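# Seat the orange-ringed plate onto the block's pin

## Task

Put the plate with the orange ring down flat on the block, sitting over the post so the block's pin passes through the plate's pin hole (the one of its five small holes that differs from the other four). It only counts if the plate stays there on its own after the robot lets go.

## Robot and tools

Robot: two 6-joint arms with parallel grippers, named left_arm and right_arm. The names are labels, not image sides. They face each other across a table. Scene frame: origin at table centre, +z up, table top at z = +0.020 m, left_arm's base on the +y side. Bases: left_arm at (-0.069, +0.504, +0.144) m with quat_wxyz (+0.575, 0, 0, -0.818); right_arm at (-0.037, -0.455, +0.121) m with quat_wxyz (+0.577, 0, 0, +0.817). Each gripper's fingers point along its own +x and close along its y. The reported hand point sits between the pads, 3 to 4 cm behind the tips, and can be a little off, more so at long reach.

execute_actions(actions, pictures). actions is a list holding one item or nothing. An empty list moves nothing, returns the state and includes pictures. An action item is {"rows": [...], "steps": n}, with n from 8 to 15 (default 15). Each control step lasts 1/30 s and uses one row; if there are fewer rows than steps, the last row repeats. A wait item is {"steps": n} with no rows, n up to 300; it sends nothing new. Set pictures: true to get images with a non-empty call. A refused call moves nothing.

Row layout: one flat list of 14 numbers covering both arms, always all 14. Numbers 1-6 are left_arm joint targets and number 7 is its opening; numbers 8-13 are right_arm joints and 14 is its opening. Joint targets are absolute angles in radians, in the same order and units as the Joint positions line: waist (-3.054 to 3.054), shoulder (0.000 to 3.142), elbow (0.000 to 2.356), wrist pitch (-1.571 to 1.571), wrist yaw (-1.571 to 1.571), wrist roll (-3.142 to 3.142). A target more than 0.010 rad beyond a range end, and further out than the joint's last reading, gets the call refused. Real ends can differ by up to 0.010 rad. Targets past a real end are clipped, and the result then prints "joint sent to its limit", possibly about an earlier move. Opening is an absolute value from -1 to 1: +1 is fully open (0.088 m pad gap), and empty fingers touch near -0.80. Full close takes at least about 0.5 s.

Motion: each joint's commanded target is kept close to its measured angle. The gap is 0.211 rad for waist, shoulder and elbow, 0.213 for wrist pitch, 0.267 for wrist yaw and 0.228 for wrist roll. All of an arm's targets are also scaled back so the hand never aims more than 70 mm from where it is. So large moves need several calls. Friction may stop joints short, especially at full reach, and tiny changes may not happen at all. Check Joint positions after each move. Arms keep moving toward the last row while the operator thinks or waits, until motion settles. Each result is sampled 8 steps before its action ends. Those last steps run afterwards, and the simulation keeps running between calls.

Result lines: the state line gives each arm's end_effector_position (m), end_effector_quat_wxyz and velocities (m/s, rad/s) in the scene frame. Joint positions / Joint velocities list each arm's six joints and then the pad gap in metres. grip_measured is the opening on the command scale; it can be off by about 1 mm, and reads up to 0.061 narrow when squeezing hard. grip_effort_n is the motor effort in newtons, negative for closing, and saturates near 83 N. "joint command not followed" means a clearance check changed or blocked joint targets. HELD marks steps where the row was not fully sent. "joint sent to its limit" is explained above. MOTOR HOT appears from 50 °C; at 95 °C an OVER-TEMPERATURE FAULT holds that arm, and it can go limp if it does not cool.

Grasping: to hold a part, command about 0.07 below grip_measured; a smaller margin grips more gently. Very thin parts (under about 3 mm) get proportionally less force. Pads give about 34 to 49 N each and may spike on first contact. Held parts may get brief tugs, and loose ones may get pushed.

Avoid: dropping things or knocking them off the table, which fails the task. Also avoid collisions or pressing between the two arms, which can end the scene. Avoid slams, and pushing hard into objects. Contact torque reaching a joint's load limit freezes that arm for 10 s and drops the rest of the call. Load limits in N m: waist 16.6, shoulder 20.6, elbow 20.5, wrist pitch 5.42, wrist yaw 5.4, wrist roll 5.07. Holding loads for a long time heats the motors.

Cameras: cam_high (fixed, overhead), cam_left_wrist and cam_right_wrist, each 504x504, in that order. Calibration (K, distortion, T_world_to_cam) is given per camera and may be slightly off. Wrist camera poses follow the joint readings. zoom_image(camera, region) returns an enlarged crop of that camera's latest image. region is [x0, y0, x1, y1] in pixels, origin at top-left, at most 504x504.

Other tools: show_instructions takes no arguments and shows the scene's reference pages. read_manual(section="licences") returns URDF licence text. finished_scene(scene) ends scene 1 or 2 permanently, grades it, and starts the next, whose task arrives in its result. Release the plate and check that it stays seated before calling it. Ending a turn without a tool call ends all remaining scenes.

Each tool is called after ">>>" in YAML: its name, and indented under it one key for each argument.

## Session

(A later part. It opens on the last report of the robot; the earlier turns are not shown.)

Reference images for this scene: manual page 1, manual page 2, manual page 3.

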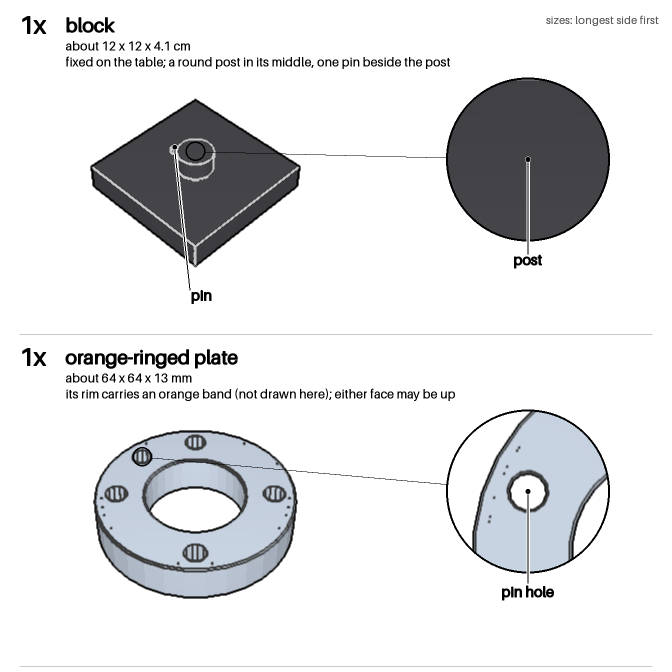

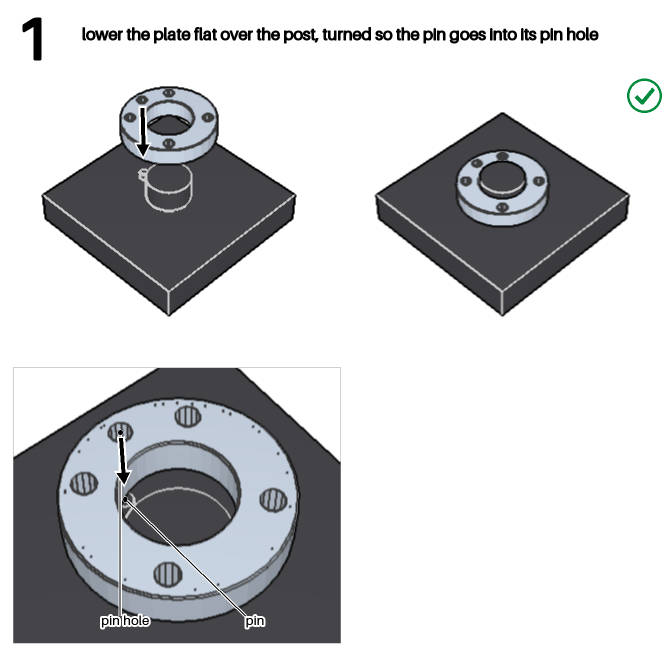

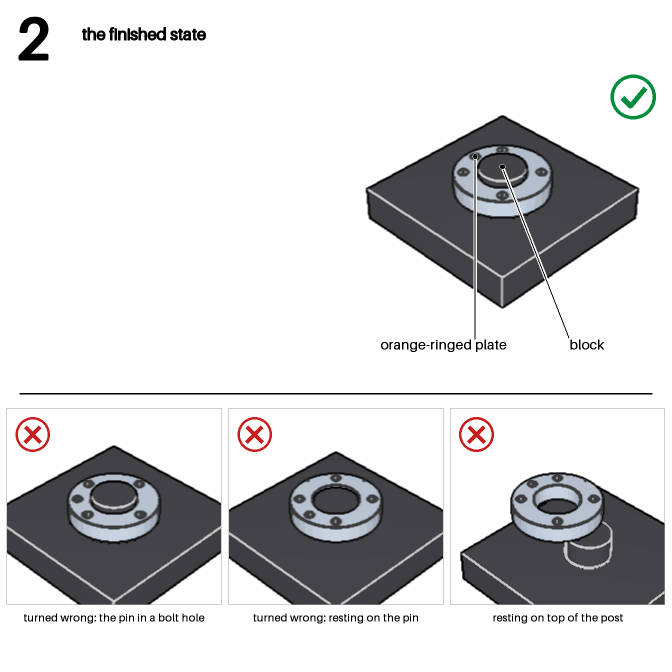

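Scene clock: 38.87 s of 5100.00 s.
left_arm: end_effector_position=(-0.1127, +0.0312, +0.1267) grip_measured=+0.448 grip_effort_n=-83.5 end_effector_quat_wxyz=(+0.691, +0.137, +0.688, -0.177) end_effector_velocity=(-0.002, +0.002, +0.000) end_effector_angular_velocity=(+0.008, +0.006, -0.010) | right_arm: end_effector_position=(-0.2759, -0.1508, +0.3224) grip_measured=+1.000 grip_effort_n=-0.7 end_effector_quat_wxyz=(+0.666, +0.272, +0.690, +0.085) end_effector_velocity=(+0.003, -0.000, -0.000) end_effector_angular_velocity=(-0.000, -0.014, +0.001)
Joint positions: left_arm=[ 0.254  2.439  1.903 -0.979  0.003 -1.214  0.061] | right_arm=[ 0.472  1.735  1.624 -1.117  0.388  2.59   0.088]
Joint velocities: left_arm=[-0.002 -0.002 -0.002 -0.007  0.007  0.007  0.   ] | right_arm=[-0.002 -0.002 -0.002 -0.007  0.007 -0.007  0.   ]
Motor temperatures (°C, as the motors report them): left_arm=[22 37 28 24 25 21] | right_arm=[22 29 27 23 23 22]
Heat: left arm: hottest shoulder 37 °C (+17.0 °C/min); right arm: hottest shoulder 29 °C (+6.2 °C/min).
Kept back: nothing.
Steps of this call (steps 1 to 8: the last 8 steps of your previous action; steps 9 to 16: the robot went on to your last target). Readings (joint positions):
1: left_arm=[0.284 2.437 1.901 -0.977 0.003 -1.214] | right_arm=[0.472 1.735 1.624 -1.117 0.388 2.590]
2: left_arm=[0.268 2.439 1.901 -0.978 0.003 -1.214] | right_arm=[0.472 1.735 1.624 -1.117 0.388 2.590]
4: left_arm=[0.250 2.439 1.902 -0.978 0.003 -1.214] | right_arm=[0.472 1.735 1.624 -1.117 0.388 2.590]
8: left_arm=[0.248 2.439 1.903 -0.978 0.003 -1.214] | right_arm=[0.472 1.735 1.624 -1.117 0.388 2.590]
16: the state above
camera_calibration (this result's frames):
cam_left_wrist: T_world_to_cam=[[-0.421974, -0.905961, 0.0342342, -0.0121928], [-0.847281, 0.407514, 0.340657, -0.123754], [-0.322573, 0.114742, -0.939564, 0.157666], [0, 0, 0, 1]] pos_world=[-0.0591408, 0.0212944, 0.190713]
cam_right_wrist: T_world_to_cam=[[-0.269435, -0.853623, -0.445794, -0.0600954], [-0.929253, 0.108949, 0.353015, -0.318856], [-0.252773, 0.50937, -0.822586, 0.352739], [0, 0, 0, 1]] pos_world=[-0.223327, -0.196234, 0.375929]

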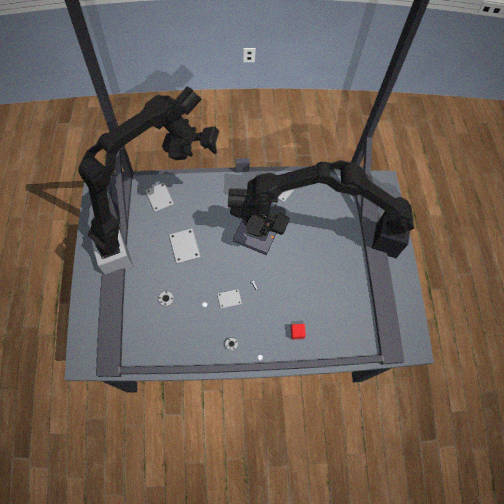

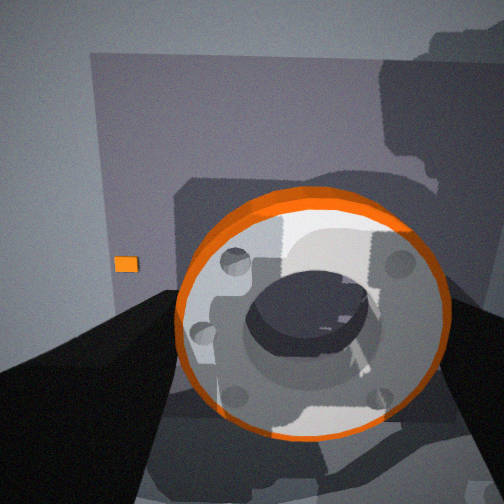

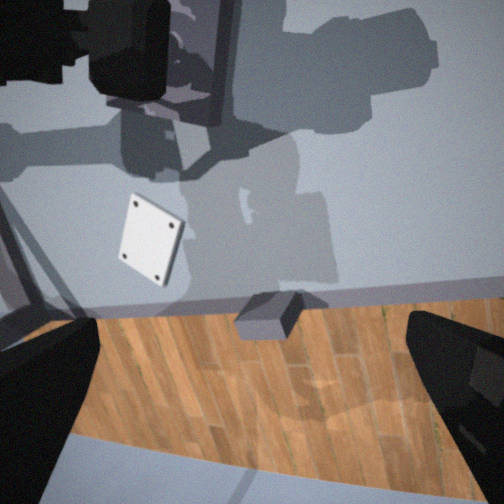

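>>> execute_actions:
  actions:
    - {"rows": [ [0.252,2.462,1.90,-0.974,0.003,-1.214,0.38, 0.472,1.735,1.624,-1.117,0.388,2.59,1], [0.252,2.466,1.90,-0.969,0.003,-1.214,0.38, 0.472,1.735,1.624,-1.117,0.388,2.59,1], [0.252,2.469,1.90,-0.961,0.003,-1.214,0.38, 0.472,1.735,1.624,-1.117,0.388,2.59,1]], "steps": 12}

>>> execute_actions:
  actions:
    - {"steps": 12}
  pictures: true

>>> zoom_image:
  camera: "cam_left_wrist"
  region: [160, 200, 400, 410]

Scene clock: 39.93 s of 5100.00 s.
left_arm: end_effector_position=(-0.1128, +0.0299, +0.1247) grip_measured=+0.448 grip_effort_n=-83.5 end_effector_quat_wxyz=(+0.691, +0.136, +0.687, -0.179) end_effector_velocity=(-0.002, -0.019, -0.027) end_effector_angular_velocity=(-0.061, -0.001, +0.005) | right_arm: end_effector_position=(-0.2759, -0.1508, +0.3224) grip_measured=+1.000 grip_effort_n=-0.2 end_effector_quat_wxyz=(+0.666, +0.272, +0.690, +0.085) end_effector_velocity=(+0.001, -0.001, -0.002) end_effector_angular_velocity=(-0.004, -0.024, +0.019)
Joint positions: left_arm=[ 0.254  2.443  1.903 -0.97   0.003 -1.214  0.061] | right_arm=[ 0.472  1.735  1.624 -1.117  0.388  2.59   0.088]
Joint velocities: left_arm=[-0.002  0.061 -0.002  0.125 -0.007 -0.007  0.   ] | right_arm=[ 0.002  0.002 -0.002 -0.007  0.007 -0.022  0.   ]
Motor temperatures (°C, as the motors report them): left_arm=[22 38 28 24 25 21] | right_arm=[22 30 27 23 23 22]
Heat: left arm: hottest shoulder 38 °C (+18.0 °C/min); right arm: hottest shoulder 30 °C (+7.5 °C/min).
Steps of this call (steps 1 to 15: the robot went on to your last target; steps 16 to 28: nothing new was sent; steps 29 to 32: the first 4 steps of this action). Readings (joint positions):
29: left_arm=[0.254 2.439 1.903 -0.979 0.003 -1.214] | right_arm=[0.472 1.735 1.624 -1.117 0.388 2.590]
30: left_arm=[0.254 2.440 1.903 -0.978 0.003 -1.214] | right_arm=[0.472 1.735 1.624 -1.117 0.388 2.590]
32: the state above

Scene clock: 40.33 s of 5100.00 s.
left_arm: end_effector_position=(-0.1129, +0.0294, +0.1206) grip_measured=+0.448 grip_effort_n=-83.5 end_effector_quat_wxyz=(+0.691, +0.136, +0.687, -0.178) end_effector_velocity=(-0.005, -0.001, +0.001) end_effector_angular_velocity=(-0.007, +0.008, -0.000) | right_arm: end_effector_position=(-0.2759, -0.1508, +0.3224) grip_measured=+1.000 grip_effort_n=-0.2 end_effector_quat_wxyz=(+0.666, +0.272, +0.690, +0.085) end_effector_velocity=(-0.004, -0.002, -0.001) end_effector_angular_velocity=(-0.009, +0.030, -0.009)
Joint positions: left_arm=[ 0.254  2.452  1.903 -0.962  0.003 -1.214  0.061] | right_arm=[ 0.472  1.735  1.624 -1.117  0.388  2.59   0.088]
Joint velocities: left_arm=[-0.007 -0.002 -0.002  0.007  0.007 -0.007 -0.   ] | right_arm=[ 0.002 -0.002 -0.002  0.007 -0.022  0.022  0.   ]
Motor temperatures (°C, as the motors report them): left_arm=[22 38 28 24 25 21] | right_arm=[22 30 27 23 23 22]
Heat: left arm: hottest shoulder 38 °C (+17.9 °C/min); right arm: hottest shoulder 30 °C (+7.4 °C/min).
Kept back: nothing.
Steps of this call (steps 1 to 8: the last 8 steps of your previous action; steps 9 to 12: the robot went on to your last target). Readings (joint positions):
1: left_arm=[0.254 2.445 1.903 -0.967 0.003 -1.214] | right_arm=[0.472 1.735 1.624 -1.117 0.388 2.590]
2: left_arm=[0.254 2.447 1.903 -0.966 0.003 -1.214] | right_arm=[0.472 1.735 1.624 -1.117 0.388 2.590]
4: left_arm=[0.254 2.450 1.903 -0.965 0.003 -1.214] | right_arm=[0.472 1.735 1.624 -1.117 0.388 2.590]
8: left_arm=[0.254 2.452 1.903 -0.963 0.003 -1.214] | right_arm=[0.472 1.735 1.624 -1.117 0.388 2.590]
12: the state above
camera_calibration (this result's frames):
cam_left_wrist: T_world_to_cam=[[-0.421965, -0.905867, 0.0367465, -0.0140558], [-0.847198, 0.408419, 0.33978, -0.120987], [-0.322803, 0.112244, -0.939787, 0.15221], [0, 0, 0, 1]] pos_world=[-0.0592973, 0.0195962, 0.18467]
cam_right_wrist: T_world_to_cam=[[-0.269435, -0.853623, -0.445794, -0.0600954], [-0.929253, 0.108949, 0.353015, -0.318856], [-0.252773, 0.50937, -0.822586, 0.352739], [0, 0, 0, 1]] pos_world=[-0.223327, -0.196234, 0.375929]

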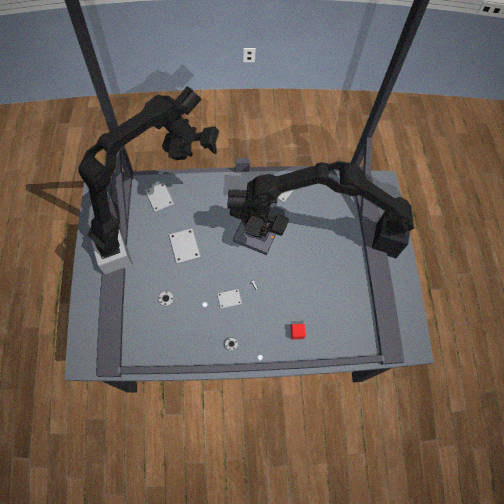

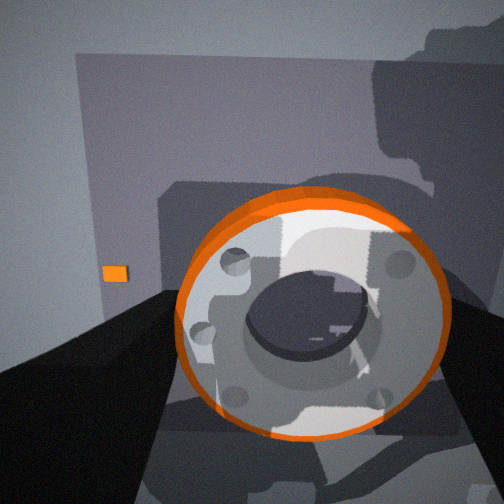

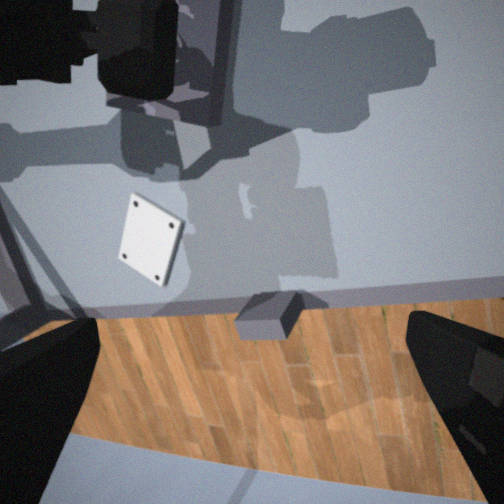

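Region (160, 200, 400, 410) of cam_left_wrist's 504x504 image, scaled by 2.100, with more detail than that image has; it fills the top 441 rows of this view, and the rest is white.

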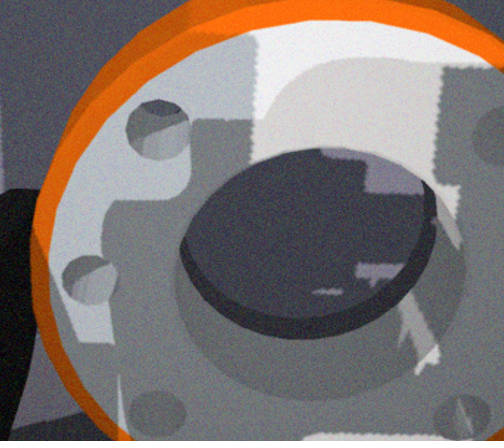

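>>> execute_actions:
  actions:
    - {"rows": [ [0.250,2.475,1.90,-0.961,0.003,-1.214,0.38, 0.472,1.735,1.624,-1.117,0.388,2.59,1], [0.250,2.475,1.90,-0.959,0.003,-1.214,0.38, 0.472,1.735,1.624,-1.117,0.388,2.59,1], [0.250,2.475,1.90,-0.957,0.003,-1.214,0.38, 0.472,1.735,1.624,-1.117,0.388,2.59,1]], "steps": 10}

>>> execute_actions:
  actions:
    - {"steps": 12}
  pictures: true

>>> zoom_image:
  camera: "cam_left_wrist"
  region: [160, 200, 400, 410]

Scene clock: 41.03 s of 5100.00 s.
left_arm: end_effector_position=(-0.1130, +0.0294, +0.1203) grip_measured=+0.448 grip_effort_n=-83.5 end_effector_quat_wxyz=(+0.691, +0.136, +0.687, -0.178) end_effector_velocity=(-0.000, -0.003, -0.006) end_effector_angular_velocity=(-0.008, -0.007, -0.009) | right_arm: end_effector_position=(-0.2759, -0.1508, +0.3224) grip_measured=+1.000 grip_effort_n=-0.7 end_effector_quat_wxyz=(+0.666, +0.272, +0.690, +0.085) end_effector_velocity=(+0.001, -0.001, +0.001) end_effector_angular_velocity=(-0.007, -0.001, +0.006)
Joint positions: left_arm=[ 0.254  2.453  1.903 -0.962  0.003 -1.214  0.061] | right_arm=[ 0.472  1.735  1.624 -1.117  0.388  2.59   0.088]
Joint velocities: left_arm=[-0.002  0.012 -0.002  0.022 -0.007  0.007 -0.   ] | right_arm=[-0.002 -0.002  0.002 -0.007 -0.007 -0.007  0.   ]
Motor temperatures (°C, as the motors report them): left_arm=[22 38 28 24 25 21] | right_arm=[22 30 27 23 23 22]
Heat: left arm: hottest shoulder 38 °C (+17.5 °C/min); right arm: hottest shoulder 30 °C (+7.3 °C/min).
Steps of this call (steps 1 to 15: the robot went on to your last target; steps 16 to 19: nothing new was sent; steps 20 to 21: the first 2 steps of this action). Readings (joint positions):
20: left_arm=[0.254 2.453 1.903 -0.962 0.003 -1.214] | right_arm=[0.472 1.735 1.624 -1.117 0.388 2.590]
21: the state above

Scene clock: 41.43 s of 5100.00 s.
left_arm: end_effector_position=(-0.1134, +0.0292, +0.1186) grip_measured=+0.448 grip_effort_n=-83.5 end_effector_quat_wxyz=(+0.691, +0.137, +0.687, -0.178) end_effector_velocity=(+0.003, +0.003, -0.001) end_effector_angular_velocity=(+0.012, -0.008, +0.010) | right_arm: end_effector_position=(-0.2759, -0.1508, +0.3224) grip_measured=+1.000 grip_effort_n=-0.2 end_effector_quat_wxyz=(+0.666, +0.272, +0.690, +0.085) end_effector_velocity=(+0.003, -0.000, -0.000) end_effector_angular_velocity=(-0.000, -0.014, +0.001)
Joint positions: left_arm=[ 0.253  2.457  1.903 -0.958  0.003 -1.214  0.061] | right_arm=[ 0.472  1.735  1.624 -1.117  0.388  2.59   0.088]
Joint velocities: left_arm=[ 0.002 -0.002 -0.007 -0.007 -0.007 -0.007 -0.   ] | right_arm=[-0.002 -0.002 -0.002 -0.007  0.007 -0.007  0.   ]
Motor temperatures (°C, as the motors report them): left_arm=[22 38 28 24 25 21] | right_arm=[22 30 27 23 23 22]
Heat: left arm: hottest shoulder 38 °C (+17.4 °C/min); right arm: hottest shoulder 30 °C (+7.2 °C/min).
Kept back: nothing.
Steps of this call (steps 1 to 8: the last 8 steps of your previous action; steps 9 to 12: the robot went on to your last target). Readings (joint positions):
1: left_arm=[0.254 2.454 1.903 -0.961 0.003 -1.214] | right_arm=[0.472 1.735 1.624 -1.117 0.388 2.590]
2: left_arm=[0.254 2.455 1.903 -0.960 0.003 -1.214] | right_arm=[0.472 1.735 1.624 -1.117 0.388 2.590]
4: left_arm=[0.254 2.456 1.903 -0.959 0.003 -1.214] | right_arm=[0.472 1.735 1.624 -1.117 0.388 2.590]
8: left_arm=[0.253 2.457 1.903 -0.959 0.003 -1.214] | right_arm=[0.472 1.735 1.624 -1.117 0.388 2.590]
12: the state above
camera_calibration (this result's frames):
cam_left_wrist: T_world_to_cam=[[-0.423004, -0.905411, 0.0360287, -0.0144422], [-0.846754, 0.40913, 0.34003, -0.120693], [-0.322608, 0.113327, -0.939724, 0.150111], [0, 0, 0, 1]] pos_world=[-0.0598795, 0.0192915, 0.182623]
cam_right_wrist: T_world_to_cam=[[-0.269435, -0.853623, -0.445794, -0.0600954], [-0.929253, 0.108949, 0.353015, -0.318856], [-0.252773, 0.50937, -0.822586, 0.352739], [0, 0, 0, 1]] pos_world=[-0.223327, -0.196234, 0.375929]

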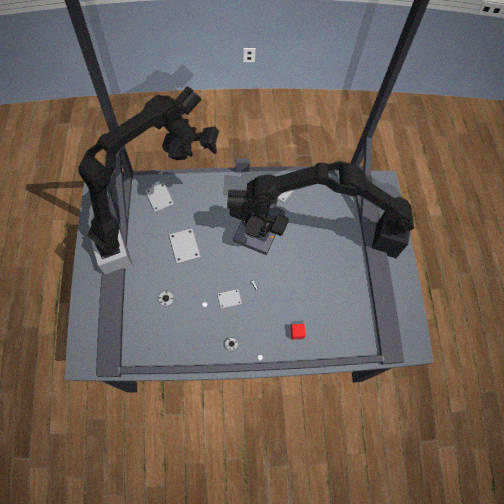

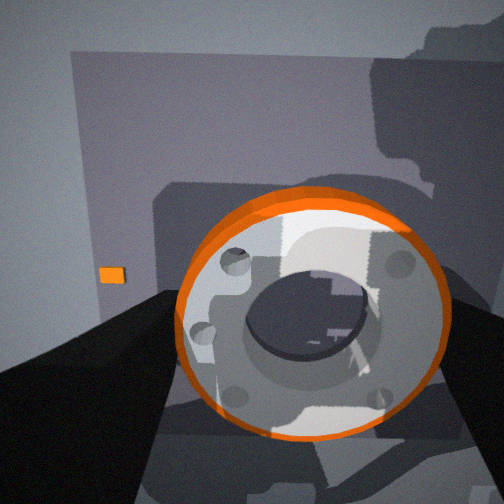

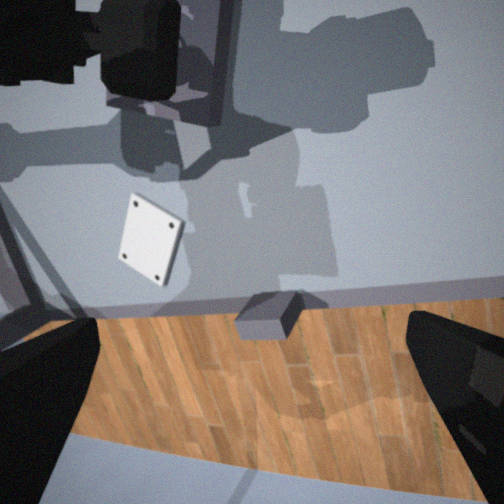

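Region (160, 200, 400, 410) of cam_left_wrist's 504x504 image, scaled by 2.100, with more detail than that image has; it fills the top 441 rows of this view, and the rest is white.

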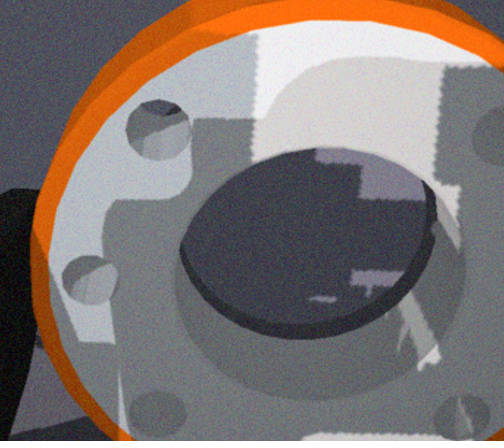

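>>> execute_actions:
  actions:
    - {"rows": [ [0.253,2.480,1.90,-0.958,0.003,-1.214,0.38, 0.472,1.735,1.624,-1.117,0.388,2.59,1], [0.253,2.482,1.90,-0.957,0.003,-1.214,0.38, 0.472,1.735,1.624,-1.117,0.388,2.59,1], [0.253,2.484,1.90,-0.956,0.003,-1.214,0.38, 0.472,1.735,1.624,-1.117,0.388,2.59,1], [0.253,2.486,1.90,-0.955,0.003,-1.214,0.38, 0.472,1.735,1.624,-1.117,0.388,2.59,1], [0.253,2.486,1.90,-0.954,0.003,-1.214,0.38, 0.472,1.735,1.624,-1.117,0.388,2.59,1], [0.253,2.486,1.90,-0.953,0.003,-1.214,0.38, 0.472,1.735,1.624,-1.117,0.388,2.59,1], [0.253,2.486,1.90,-0.952,0.003,-1.214,0.38, 0.472,1.735,1.624,-1.117,0.388,2.59,1], [0.253,2.486,1.90,-0.951,0.003,-1.214,0.38, 0.472,1.735,1.624,-1.117,0.388,2.59,1]], "steps": 12}

>>> execute_actions:
  actions:
    - {"steps": 12}
  pictures: true

>>> zoom_image:
  camera: "cam_left_wrist"
  region: [160, 200, 400, 410]

Scene clock: 42.40 s of 5100.00 s.
left_arm: end_effector_position=(-0.1134, +0.0295, +0.1168) grip_measured=+0.448 grip_effort_n=-83.5 end_effector_quat_wxyz=(+0.691, +0.138, +0.688, -0.177) end_effector_velocity=(+0.001, +0.009, -0.024) end_effector_angular_velocity=(+0.060, -0.013, +0.005) | right_arm: end_effector_position=(-0.2759, -0.1508, +0.3224) grip_measured=+1.000 grip_effort_n=-0.2 end_effector_quat_wxyz=(+0.666, +0.272, +0.690, +0.085) end_effector_velocity=(+0.003, -0.000, -0.000) end_effector_angular_velocity=(-0.001, -0.021, +0.014)
Joint positions: left_arm=[ 0.253  2.461  1.903 -0.958  0.003 -1.214  0.061] | right_arm=[ 0.472  1.735  1.624 -1.117  0.388  2.59   0.088]
Joint velocities: left_arm=[-0.002  0.051 -0.002 -0.007 -0.007 -0.007 -0.   ] | right_arm=[-0.002 -0.002 -0.002 -0.007  0.007 -0.022  0.   ]
Motor temperatures (°C, as the motors report them): left_arm=[22 38 28 24 25 21] | right_arm=[22 30 27 23 23 22]
Heat: left arm: hottest shoulder 38 °C (+17.0 °C/min); right arm: hottest shoulder 30 °C (+7.1 °C/min).
Steps of this call (steps 1 to 15: the robot went on to your last target; steps 16 to 25: nothing new was sent; steps 26 to 29: the first 4 steps of this action). Readings (joint positions):
26: left_arm=[0.253 2.457 1.903 -0.958 0.003 -1.214] | right_arm=[0.472 1.735 1.624 -1.117 0.388 2.590]
27: left_arm=[0.253 2.458 1.903 -0.958 0.003 -1.214] | right_arm=[0.472 1.735 1.624 -1.117 0.388 2.590]
29: the state above

Scene clock: 42.80 s of 5100.00 s.
left_arm: end_effector_position=(-0.1134, +0.0290, +0.1143) grip_measured=+0.448 grip_effort_n=-83.5 end_effector_quat_wxyz=(+0.691, +0.138, +0.688, -0.177) end_effector_velocity=(+0.000, +0.002, +0.000) end_effector_angular_velocity=(+0.008, +0.007, +0.009) | right_arm: end_effector_position=(-0.2759, -0.1508, +0.3224) grip_measured=+1.000 grip_effort_n=-0.2 end_effector_quat_wxyz=(+0.666, +0.272, +0.690, +0.085) end_effector_velocity=(-0.001, +0.000, +0.000) end_effector_angular_velocity=(+0.000, +0.014, -0.006)
Joint positions: left_arm=[ 0.253  2.466  1.903 -0.952  0.003 -1.214  0.061] | right_arm=[ 0.472  1.735  1.624 -1.117  0.388  2.59   0.088]
Joint velocities: left_arm=[ 0.002 -0.002 -0.002 -0.007  0.007 -0.007 -0.   ] | right_arm=[-0.002 -0.002 -0.002  0.007 -0.007  0.007  0.   ]
Motor temperatures (°C, as the motors report them): left_arm=[22 38 28 24 25 21] | right_arm=[22 30 27 23 23 22]
Heat: left arm: hottest shoulder 38 °C (+16.8 °C/min); right arm: hottest shoulder 30 °C (+7.0 °C/min).
Kept back: nothing.
Steps of this call (steps 1 to 8: the last 8 steps of your previous action; steps 9 to 12: the robot went on to your last target). Readings (joint positions):
1: left_arm=[0.253 2.463 1.903 -0.957 0.003 -1.214] | right_arm=[0.472 1.735 1.624 -1.117 0.388 2.590]
2: left_arm=[0.253 2.465 1.903 -0.957 0.003 -1.214] | right_arm=[0.472 1.735 1.624 -1.117 0.388 2.590]
4: left_arm=[0.253 2.466 1.903 -0.955 0.003 -1.214] | right_arm=[0.472 1.735 1.624 -1.117 0.388 2.590]
8: left_arm=[0.253 2.466 1.903 -0.953 0.003 -1.214] | right_arm=[0.472 1.735 1.624 -1.117 0.388 2.590]
12: the state above
camera_calibration (this result's frames):
cam_left_wrist: T_world_to_cam=[[-0.423014, -0.905516, 0.0331574, -0.0141138], [-0.84685, 0.408095, 0.341032, -0.119279], [-0.322341, 0.116182, -0.939467, 0.146021], [0, 0, 0, 1]] pos_world=[-0.0599131, 0.0189319, 0.178327]
cam_right_wrist: T_world_to_cam=[[-0.269435, -0.853623, -0.445794, -0.0600954], [-0.929253, 0.108949, 0.353015, -0.318856], [-0.252773, 0.50937, -0.822586, 0.352739], [0, 0, 0, 1]] pos_world=[-0.223327, -0.196234, 0.375929]

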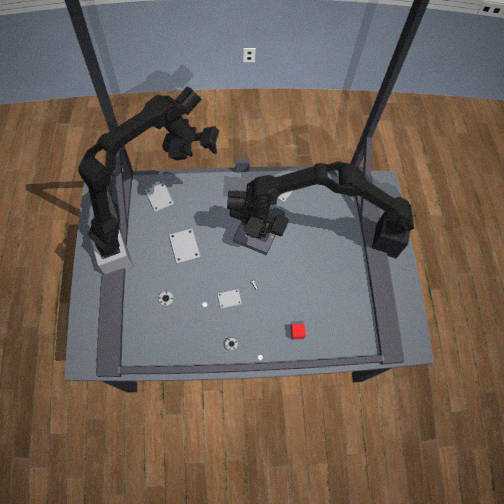

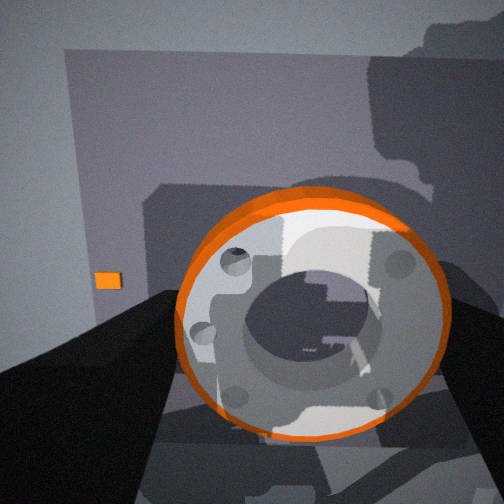

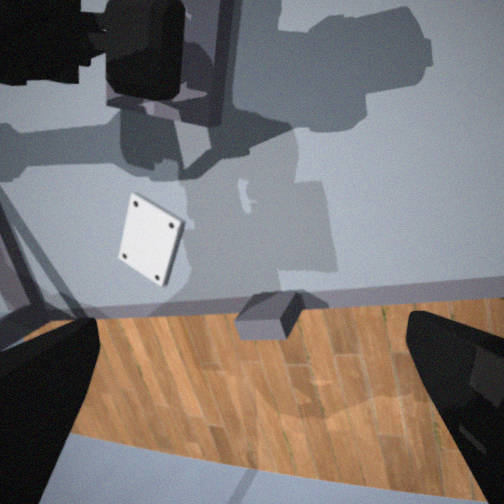

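Region (160, 200, 400, 410) of cam_left_wrist's 504x504 image, scaled by 2.100, with more detail than that image has; it fills the top 441 rows of this view, and the rest is white.

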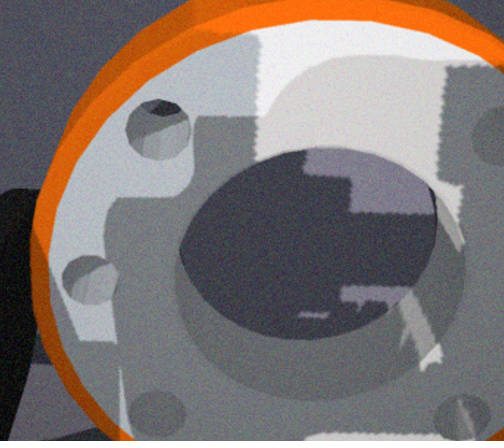

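>>> execute_actions:
  actions:
    - {"rows": [ [0.248,2.487,1.90,-0.954,0.003,-1.214,0.38, 0.472,1.735,1.624,-1.117,0.388,2.59,1]], "steps": 12}

>>> execute_actions:
  actions:
    - {"steps": 10}
  pictures: true

>>> zoom_image:
  camera: "cam_left_wrist"
  region: [160, 200, 400, 410]

Scene clock: 43.30 s of 5100.00 s.
left_arm: end_effector_position=(-0.1136, +0.0291, +0.1141) grip_measured=+0.448 grip_effort_n=-83.5 end_effector_quat_wxyz=(+0.690, +0.138, +0.688, -0.177) end_effector_velocity=(+0.000, +0.002, +0.000) end_effector_angular_velocity=(+0.007, -0.008, +0.005) | right_arm: end_effector_position=(-0.2759, -0.1508, +0.3224) grip_measured=+1.000 grip_effort_n=-0.2 end_effector_quat_wxyz=(+0.666, +0.272, +0.690, +0.085) end_effector_velocity=(+0.001, -0.001, -0.001) end_effector_angular_velocity=(-0.010, -0.004, +0.006)
Joint positions: left_arm=[ 0.253  2.467  1.903 -0.952  0.003 -1.214  0.061] | right_arm=[ 0.472  1.735  1.624 -1.117  0.388  2.59   0.088]
Joint velocities: left_arm=[-0.002 -0.002 -0.002 -0.007 -0.007 -0.007 -0.   ] | right_arm=[-0.002 -0.002 -0.002 -0.007 -0.007 -0.007  0.   ]
Motor temperatures (°C, as the motors report them): left_arm=[22 38 28 24 25 21] | right_arm=[22 30 27 23 23 22]
Heat: left arm: hottest shoulder 38 °C (+16.6 °C/min); right arm: hottest shoulder 30 °C (+6.9 °C/min).
Steps of this call (steps 1 to 11: the robot went on to your last target; steps 12 to 15: the first 4 steps of this action). Readings (joint positions):
12: left_arm=[0.253 2.467 1.903 -0.952 0.003 -1.214] | right_arm=[0.472 1.735 1.624 -1.117 0.388 2.590]
13: left_arm=[0.253 2.467 1.903 -0.952 0.003 -1.214] | right_arm=[0.472 1.735 1.624 -1.117 0.388 2.590]
15: the state above

Scene clock: 43.63 s of 5100.00 s.
left_arm: end_effector_position=(-0.1145, +0.0295, +0.1134) grip_measured=+0.448 grip_effort_n=-83.5 end_effector_quat_wxyz=(+0.690, +0.140, +0.688, -0.177) end_effector_velocity=(-0.000, -0.001, -0.002) end_effector_angular_velocity=(-0.003, -0.007, +0.005) | right_arm: end_effector_position=(-0.2759, -0.1508, +0.3224) grip_measured=+1.000 grip_effort_n=-0.2 end_effector_quat_wxyz=(+0.666, +0.272, +0.690, +0.085) end_effector_velocity=(+0.004, -0.003, -0.002) end_effector_angular_velocity=(-0.020, -0.015, +0.006)
Joint positions: left_arm=[ 0.251  2.468  1.903 -0.953  0.003 -1.214  0.061] | right_arm=[ 0.472  1.735  1.624 -1.117  0.388  2.59   0.088]
Joint velocities: left_arm=[-0.002  0.002 -0.002  0.007 -0.007 -0.007 -0.   ] | right_arm=[-0.002 -0.002 -0.002 -0.022 -0.007 -0.007  0.   ]
Motor temperatures (°C, as the motors report them): left_arm=[22 38 28 24 25 21] | right_arm=[22 30 27 23 23 22]
Heat: left arm: hottest shoulder 38 °C (+16.5 °C/min); right arm: hottest shoulder 30 °C (+6.9 °C/min).
Kept back: nothing.
Steps of this call (steps 1 to 8: the last 8 steps of your previous action; steps 9 to 10: the robot went on to your last target). Readings (joint positions):
1: left_arm=[0.253 2.467 1.903 -0.952 0.003 -1.214] | right_arm=[0.472 1.735 1.624 -1.117 0.388 2.590]
2: left_arm=[0.252 2.467 1.903 -0.952 0.003 -1.214] | right_arm=[0.472 1.735 1.624 -1.117 0.388 2.590]
4: left_arm=[0.252 2.467 1.903 -0.952 0.003 -1.214] | right_arm=[0.472 1.735 1.624 -1.117 0.388 2.590]
8: left_arm=[0.251 2.468 1.903 -0.953 0.003 -1.214] | right_arm=[0.472 1.735 1.624 -1.117 0.388 2.590]
10: the state above
camera_calibration (this result's frames):
cam_left_wrist: T_world_to_cam=[[-0.425093, -0.904631, 0.0306448, -0.0140339], [-0.846001, 0.409125, 0.341905, -0.120111], [-0.321836, 0.119416, -0.939235, 0.14473], [0, 0, 0, 1]] pos_world=[-0.0610004, 0.0191618, 0.177432]
cam_right_wrist: T_world_to_cam=[[-0.269435, -0.853623, -0.445794, -0.0600954], [-0.929253, 0.108949, 0.353015, -0.318856], [-0.252773, 0.50937, -0.822586, 0.352739], [0, 0, 0, 1]] pos_world=[-0.223327, -0.196234, 0.375929]

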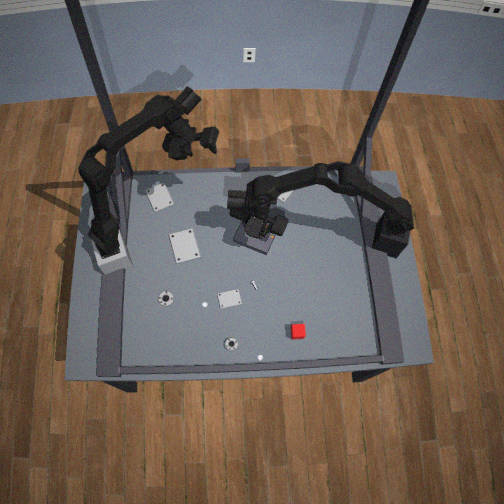

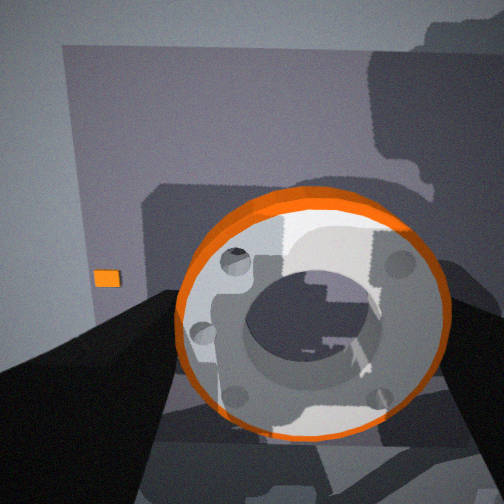

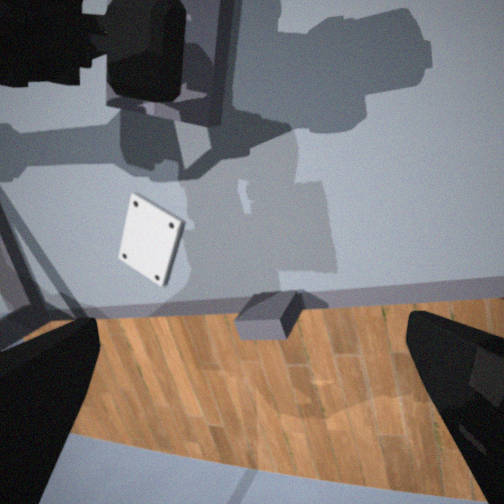

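Region (160, 200, 400, 410) of cam_left_wrist's 504x504 image, scaled by 2.100, with more detail than that image has; it fills the top 441 rows of this view, and the rest is white.

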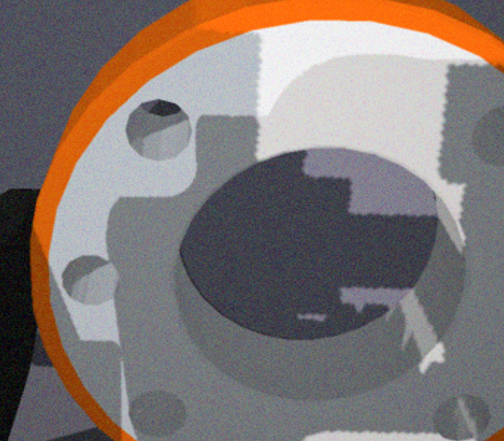

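>>> execute_actions:
  actions:
    - {"rows": [ [0.251,2.48,1.893,-0.951,0.003,-1.214,0.38, 0.472,1.735,1.624,-1.117,0.388,2.59,1], [0.251,2.48,1.890,-0.948,0.003,-1.214,0.38, 0.472,1.735,1.624,-1.117,0.388,2.59,1], [0.251,2.48,1.887,-0.944,0.003,-1.214,0.38, 0.472,1.735,1.624,-1.117,0.388,2.59,1], [0.251,2.48,1.884,-0.940,0.003,-1.214,0.38, 0.472,1.735,1.624,-1.117,0.388,2.59,1], [0.251,2.48,1.881,-0.936,0.003,-1.214,0.38, 0.472,1.735,1.624,-1.117,0.388,2.59,1], [0.251,2.48,1.878,-0.932,0.003,-1.214,0.38, 0.472,1.735,1.624,-1.117,0.388,2.59,1], [0.251,2.48,1.875,-0.928,0.003,-1.214,0.38, 0.472,1.735,1.624,-1.117,0.388,2.59,1], [0.251,2.48,1.872,-0.924,0.003,-1.214,0.38, 0.472,1.735,1.624,-1.117,0.388,2.59,1], [0.251,2.48,1.869,-0.920,0.003,-1.214,0.38, 0.472,1.735,1.624,-1.117,0.388,2.59,1], [0.251,2.48,1.866,-0.916,0.003,-1.214,0.38, 0.472,1.735,1.624,-1.117,0.388,2.59,1], [0.251,2.48,1.866,-0.912,0.003,-1.214,0.38, 0.472,1.735,1.624,-1.117,0.388,2.59,1]], "steps": 15}

>>> execute_actions:
  actions:
    - {"steps": 12}
  pictures: true

>>> zoom_image:
  camera: "cam_left_wrist"
  region: [160, 200, 400, 410]

Scene clock: 44.90 s of 5100.00 s.
left_arm: end_effector_position=(-0.1145, +0.0296, +0.1105) grip_measured=+0.448 grip_effort_n=-83.5 end_effector_quat_wxyz=(+0.690, +0.138, +0.687, -0.179) end_effector_velocity=(-0.002, +0.002, -0.021) end_effector_angular_velocity=(-0.023, -0.005, +0.000) | right_arm: end_effector_position=(-0.2759, -0.1508, +0.3224) grip_measured=+1.000 grip_effort_n=-0.2 end_effector_quat_wxyz=(+0.666, +0.272, +0.690, +0.085) end_effector_velocity=(-0.001, +0.004, +0.001) end_effector_angular_velocity=(+0.010, +0.024, -0.011)
Joint positions: left_arm=[ 0.251  2.468  1.891 -0.936  0.003 -1.214  0.061] | right_arm=[ 0.472  1.735  1.624 -1.117  0.388  2.59   0.088]
Joint velocities: left_arm=[-0.007  0.002 -0.085  0.11  -0.007 -0.007 -0.   ] | right_arm=[-0.007 -0.002 -0.002  0.022 -0.007  0.007  0.   ]
Motor temperatures (°C, as the motors report them): left_arm=[22 38 28 24 25 21] | right_arm=[22 30 27 23 23 22]
Heat: left arm: hottest shoulder 38 °C (+16.0 °C/min); right arm: hottest shoulder 30 °C (+6.7 °C/min).
Steps of this call (steps 1 to 15: the robot went on to your last target; steps 16 to 31: nothing new was sent; steps 32 to 38: the first 7 steps of this action). Readings (joint positions):
32: left_arm=[0.251 2.468 1.903 -0.952 0.003 -1.214] | right_arm=[0.472 1.735 1.624 -1.117 0.388 2.590]
33: left_arm=[0.251 2.468 1.903 -0.952 0.003 -1.214] | right_arm=[0.472 1.735 1.624 -1.117 0.388 2.590]
35: left_arm=[0.251 2.468 1.899 -0.947 0.003 -1.214] | right_arm=[0.472 1.735 1.624 -1.117 0.388 2.590]
38: the state above

Scene clock: 45.30 s of 5100.00 s.
left_arm: end_effector_position=(-0.1145, +0.0295, +0.1067) grip_measured=+0.448 grip_effort_n=-83.5 end_effector_quat_wxyz=(+0.691, +0.136, +0.687, -0.181) end_effector_velocity=(+0.000, +0.003, -0.001) end_effector_angular_velocity=(+0.011, -0.009, -0.009) | right_arm: end_effector_position=(-0.2759, -0.1508, +0.3224) grip_measured=+1.000 grip_effort_n=-0.7 end_effector_quat_wxyz=(+0.666, +0.272, +0.690, +0.085) end_effector_velocity=(-0.000, -0.003, -0.002) end_effector_angular_velocity=(-0.020, +0.005, +0.011)
Joint positions: left_arm=[ 0.251  2.468  1.874 -0.912  0.003 -1.214  0.061] | right_arm=[ 0.472  1.735  1.624 -1.117  0.388  2.59   0.088]
Joint velocities: left_arm=[-0.002 -0.002 -0.007 -0.007 -0.007  0.007  0.   ] | right_arm=[-0.002 -0.002 -0.002 -0.007 -0.022 -0.007  0.   ]
Motor temperatures (°C, as the motors report them): left_arm=[22 38 28 24 25 21] | right_arm=[22 30 27 23 23 22]
Heat: left arm: hottest shoulder 38 °C (+15.9 °C/min); right arm: hottest shoulder 30 °C (+6.6 °C/min).
Kept back: nothing.
Steps of this call (steps 1 to 8: the last 8 steps of your previous action; steps 9 to 12: the robot went on to your last target). Readings (joint positions):
1: left_arm=[0.251 2.468 1.888 -0.933 0.003 -1.214] | right_arm=[0.472 1.735 1.624 -1.117 0.388 2.590]
2: left_arm=[0.251 2.468 1.886 -0.929 0.003 -1.214] | right_arm=[0.472 1.735 1.624 -1.117 0.388 2.590]
4: left_arm=[0.251 2.468 1.880 -0.921 0.003 -1.214] | right_arm=[0.472 1.735 1.624 -1.117 0.388 2.590]
8: left_arm=[0.251 2.468 1.875 -0.914 0.003 -1.214] | right_arm=[0.472 1.735 1.624 -1.117 0.388 2.590]
12: the state above
camera_calibration (this result's frames):
cam_left_wrist: T_world_to_cam=[[-0.425054, -0.90422, 0.0414115, -0.0150382], [-0.84563, 0.412999, 0.338144, -0.117455], [-0.32286, 0.108711, -0.940183, 0.138696], [0, 0, 0, 1]] pos_world=[-0.0609361, 0.0198331, 0.170739]
cam_right_wrist: T_world_to_cam=[[-0.269435, -0.853623, -0.445794, -0.0600954], [-0.929253, 0.108949, 0.353015, -0.318856], [-0.252773, 0.50937, -0.822586, 0.352739], [0, 0, 0, 1]] pos_world=[-0.223327, -0.196234, 0.375929]

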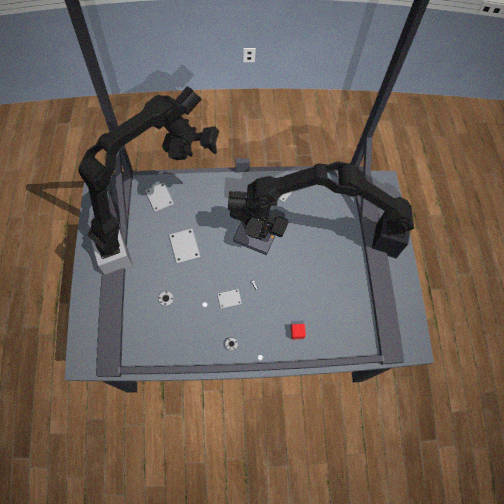

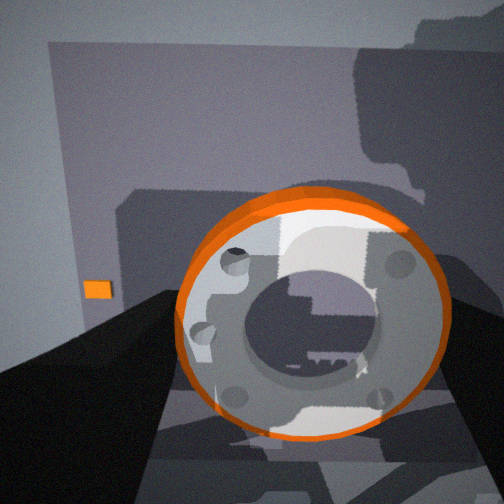

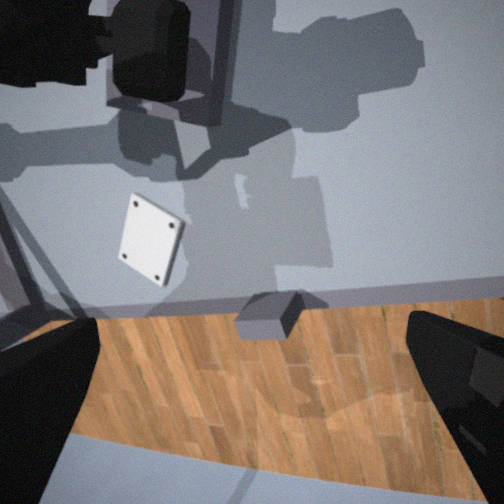

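Region (160, 200, 400, 410) of cam_left_wrist's 504x504 image, scaled by 2.100, with more detail than that image has; it fills the top 441 rows of this view, and the rest is white.

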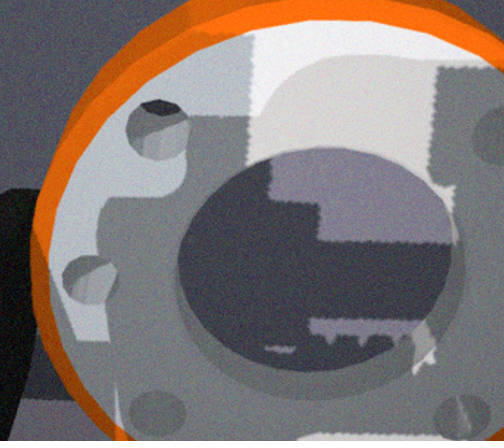

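>>> execute_actions:
  actions:
    - {"rows": [ [0.251,2.489,1.865,-0.911,0.003,-1.214,0.38, 0.472,1.735,1.624,-1.117,0.388,2.59,1], [0.251,2.4905,1.8637,-0.909,0.003,-1.214,0.38, 0.472,1.735,1.624,-1.117,0.388,2.59,1], [0.251,2.492,1.8624,-0.9065,0.003,-1.214,0.38, 0.472,1.735,1.624,-1.117,0.388,2.59,1], [0.251,2.4935,1.861,-0.904,0.003,-1.214,0.38, 0.472,1.735,1.624,-1.117,0.388,2.59,1], [0.251,2.495,1.8597,-0.901,0.003,-1.214,0.38, 0.472,1.735,1.624,-1.117,0.388,2.59,1], [0.251,2.4965,1.8584,-0.898,0.003,-1.214,0.38, 0.472,1.735,1.624,-1.117,0.388,2.59,1], [0.251,2.498,1.857,-0.895,0.003,-1.214,0.38, 0.472,1.735,1.624,-1.117,0.388,2.59,1], [0.251,2.4995,1.8557,-0.892,0.003,-1.214,0.38, 0.472,1.735,1.624,-1.117,0.388,2.59,1], [0.251,2.501,1.8544,-0.889,0.003,-1.214,0.38, 0.472,1.735,1.624,-1.117,0.388,2.59,1], [0.251,2.5025,1.853,-0.886,0.003,-1.214,0.38, 0.472,1.735,1.624,-1.117,0.388,2.59,1], [0.251,2.504,1.851,-0.883,0.003,-1.214,0.38, 0.472,1.735,1.624,-1.117,0.388,2.59,1], [0.251,2.504,1.851,-0.880,0.003,-1.214,0.38, 0.472,1.735,1.624,-1.117,0.388,2.59,1]], "steps": 15}

>>> execute_actions:
  actions:
    - {"steps": 14}
  pictures: true

>>> zoom_image:
  camera: "cam_left_wrist"
  region: [160, 200, 400, 410]

Scene clock: 46.63 s of 5100.00 s.
left_arm: end_effector_position=(-0.1145, +0.0295, +0.1033) grip_measured=+0.448 grip_effort_n=-83.5 end_effector_quat_wxyz=(+0.691, +0.135, +0.687, -0.181) end_effector_velocity=(+0.001, +0.006, -0.031) end_effector_angular_velocity=(+0.031, -0.010, +0.005) | right_arm: end_effector_position=(-0.2759, -0.1508, +0.3224) grip_measured=+1.000 grip_effort_n=-0.7 end_effector_quat_wxyz=(+0.666, +0.272, +0.690, +0.085) end_effector_velocity=(-0.001, +0.000, +0.000) end_effector_angular_velocity=(-0.001, -0.001, +0.019)
Joint positions: left_arm=[ 0.251  2.473  1.869 -0.902  0.003 -1.214  0.061] | right_arm=[ 0.472  1.735  1.624 -1.117  0.388  2.59   0.088]
Joint velocities: left_arm=[-0.002  0.051 -0.032  0.051 -0.007 -0.007  0.   ] | right_arm=[-0.002 -0.002 -0.002  0.007 -0.007 -0.022  0.   ]
Motor temperatures (°C, as the motors report them): left_arm=[22 38 28 24 25 21] | right_arm=[22 30 27 23 23 22]
Heat: left arm: hottest shoulder 38 °C (+15.4 °C/min); right arm: hottest shoulder 30 °C (+6.4 °C/min).
Steps of this call (steps 1 to 30: the robot went on to your last target; steps 31 to 33: nothing new was sent; steps 34 to 40: the first 7 steps of this action). Readings (joint positions):
34: left_arm=[0.251 2.468 1.874 -0.912 0.003 -1.214] | right_arm=[0.472 1.735 1.624 -1.117 0.388 2.590]
35: left_arm=[0.251 2.468 1.873 -0.911 0.003 -1.214] | right_arm=[0.472 1.735 1.624 -1.117 0.388 2.590]
37: left_arm=[0.251 2.469 1.872 -0.909 0.003 -1.214] | right_arm=[0.472 1.735 1.624 -1.117 0.388 2.590]
40: the state above

Scene clock: 47.10 s of 5100.00 s.
left_arm: end_effector_position=(-0.1145, +0.0294, +0.0967) grip_measured=+0.448 grip_effort_n=-83.5 end_effector_quat_wxyz=(+0.691, +0.135, +0.687, -0.182) end_effector_velocity=(+0.000, +0.002, +0.000) end_effector_angular_velocity=(+0.007, -0.007, +0.020) | right_arm: end_effector_position=(-0.2759, -0.1508, +0.3224) grip_measured=+1.000 grip_effort_n=-0.2 end_effector_quat_wxyz=(+0.666, +0.272, +0.690, +0.085) end_effector_velocity=(+0.001, -0.001, -0.001) end_effector_angular_velocity=(-0.011, -0.011, +0.019)
Joint positions: left_arm=[ 0.251  2.483  1.86  -0.881  0.003 -1.214  0.061] | right_arm=[ 0.472  1.735  1.624 -1.117  0.388  2.59   0.088]
Joint velocities: left_arm=[-0.002 -0.002 -0.002 -0.007 -0.007 -0.022 -0.   ] | right_arm=[-0.002 -0.002 -0.002 -0.007 -0.007 -0.022  0.   ]
Motor temperatures (°C, as the motors report them): left_arm=[22 38 28 24 25 21] | right_arm=[22 30 27 23 23 22]
Heat: left arm: hottest shoulder 38 °C (+15.3 °C/min); right arm: hottest shoulder 30 °C (+6.4 °C/min).
Kept back: nothing.
Steps of this call (steps 1 to 8: the last 8 steps of your previous action; steps 9 to 14: the robot went on to your last target). Readings (joint positions):
1: left_arm=[0.251 2.475 1.867 -0.899 0.003 -1.214] | right_arm=[0.472 1.735 1.624 -1.117 0.388 2.590]
2: left_arm=[0.251 2.476 1.866 -0.895 0.003 -1.214] | right_arm=[0.472 1.735 1.624 -1.117 0.388 2.590]
4: left_arm=[0.251 2.480 1.864 -0.889 0.003 -1.214] | right_arm=[0.472 1.735 1.624 -1.117 0.388 2.590]
8: left_arm=[0.251 2.483 1.861 -0.883 0.003 -1.214] | right_arm=[0.472 1.735 1.624 -1.117 0.388 2.590]
14: the state above
camera_calibration (this result's frames):
cam_left_wrist: T_world_to_cam=[[-0.425048, -0.904156, 0.0428467, -0.014849], [-0.845581, 0.413512, 0.337639, -0.114012], [-0.322996, 0.107283, -0.9403, 0.129359], [0, 0, 0, 1]] pos_world=[-0.0609353, 0.0198415, 0.160767]
cam_right_wrist: T_world_to_cam=[[-0.269435, -0.853623, -0.445794, -0.0600954], [-0.929253, 0.108949, 0.353015, -0.318856], [-0.252773, 0.50937, -0.822586, 0.352739], [0, 0, 0, 1]] pos_world=[-0.223327, -0.196234, 0.375929]

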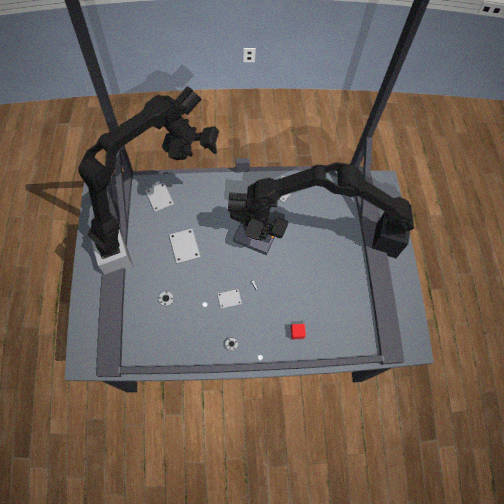

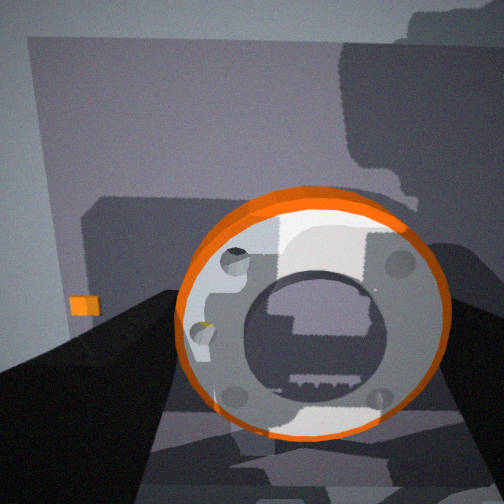

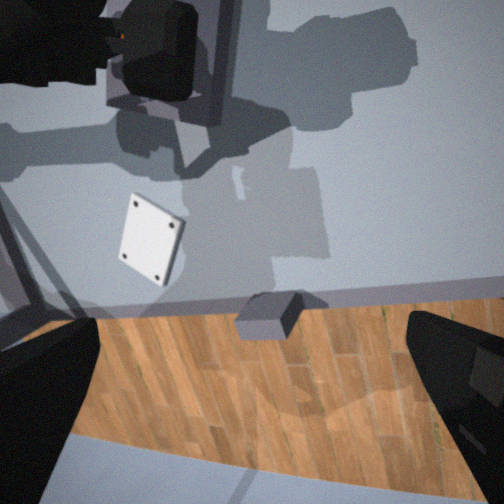

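Region (160, 200, 400, 410) of cam_left_wrist's 504x504 image, scaled by 2.100, with more detail than that image has; it fills the top 441 rows of this view, and the rest is white.

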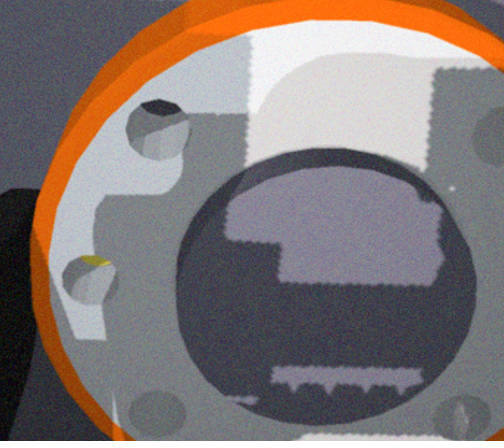

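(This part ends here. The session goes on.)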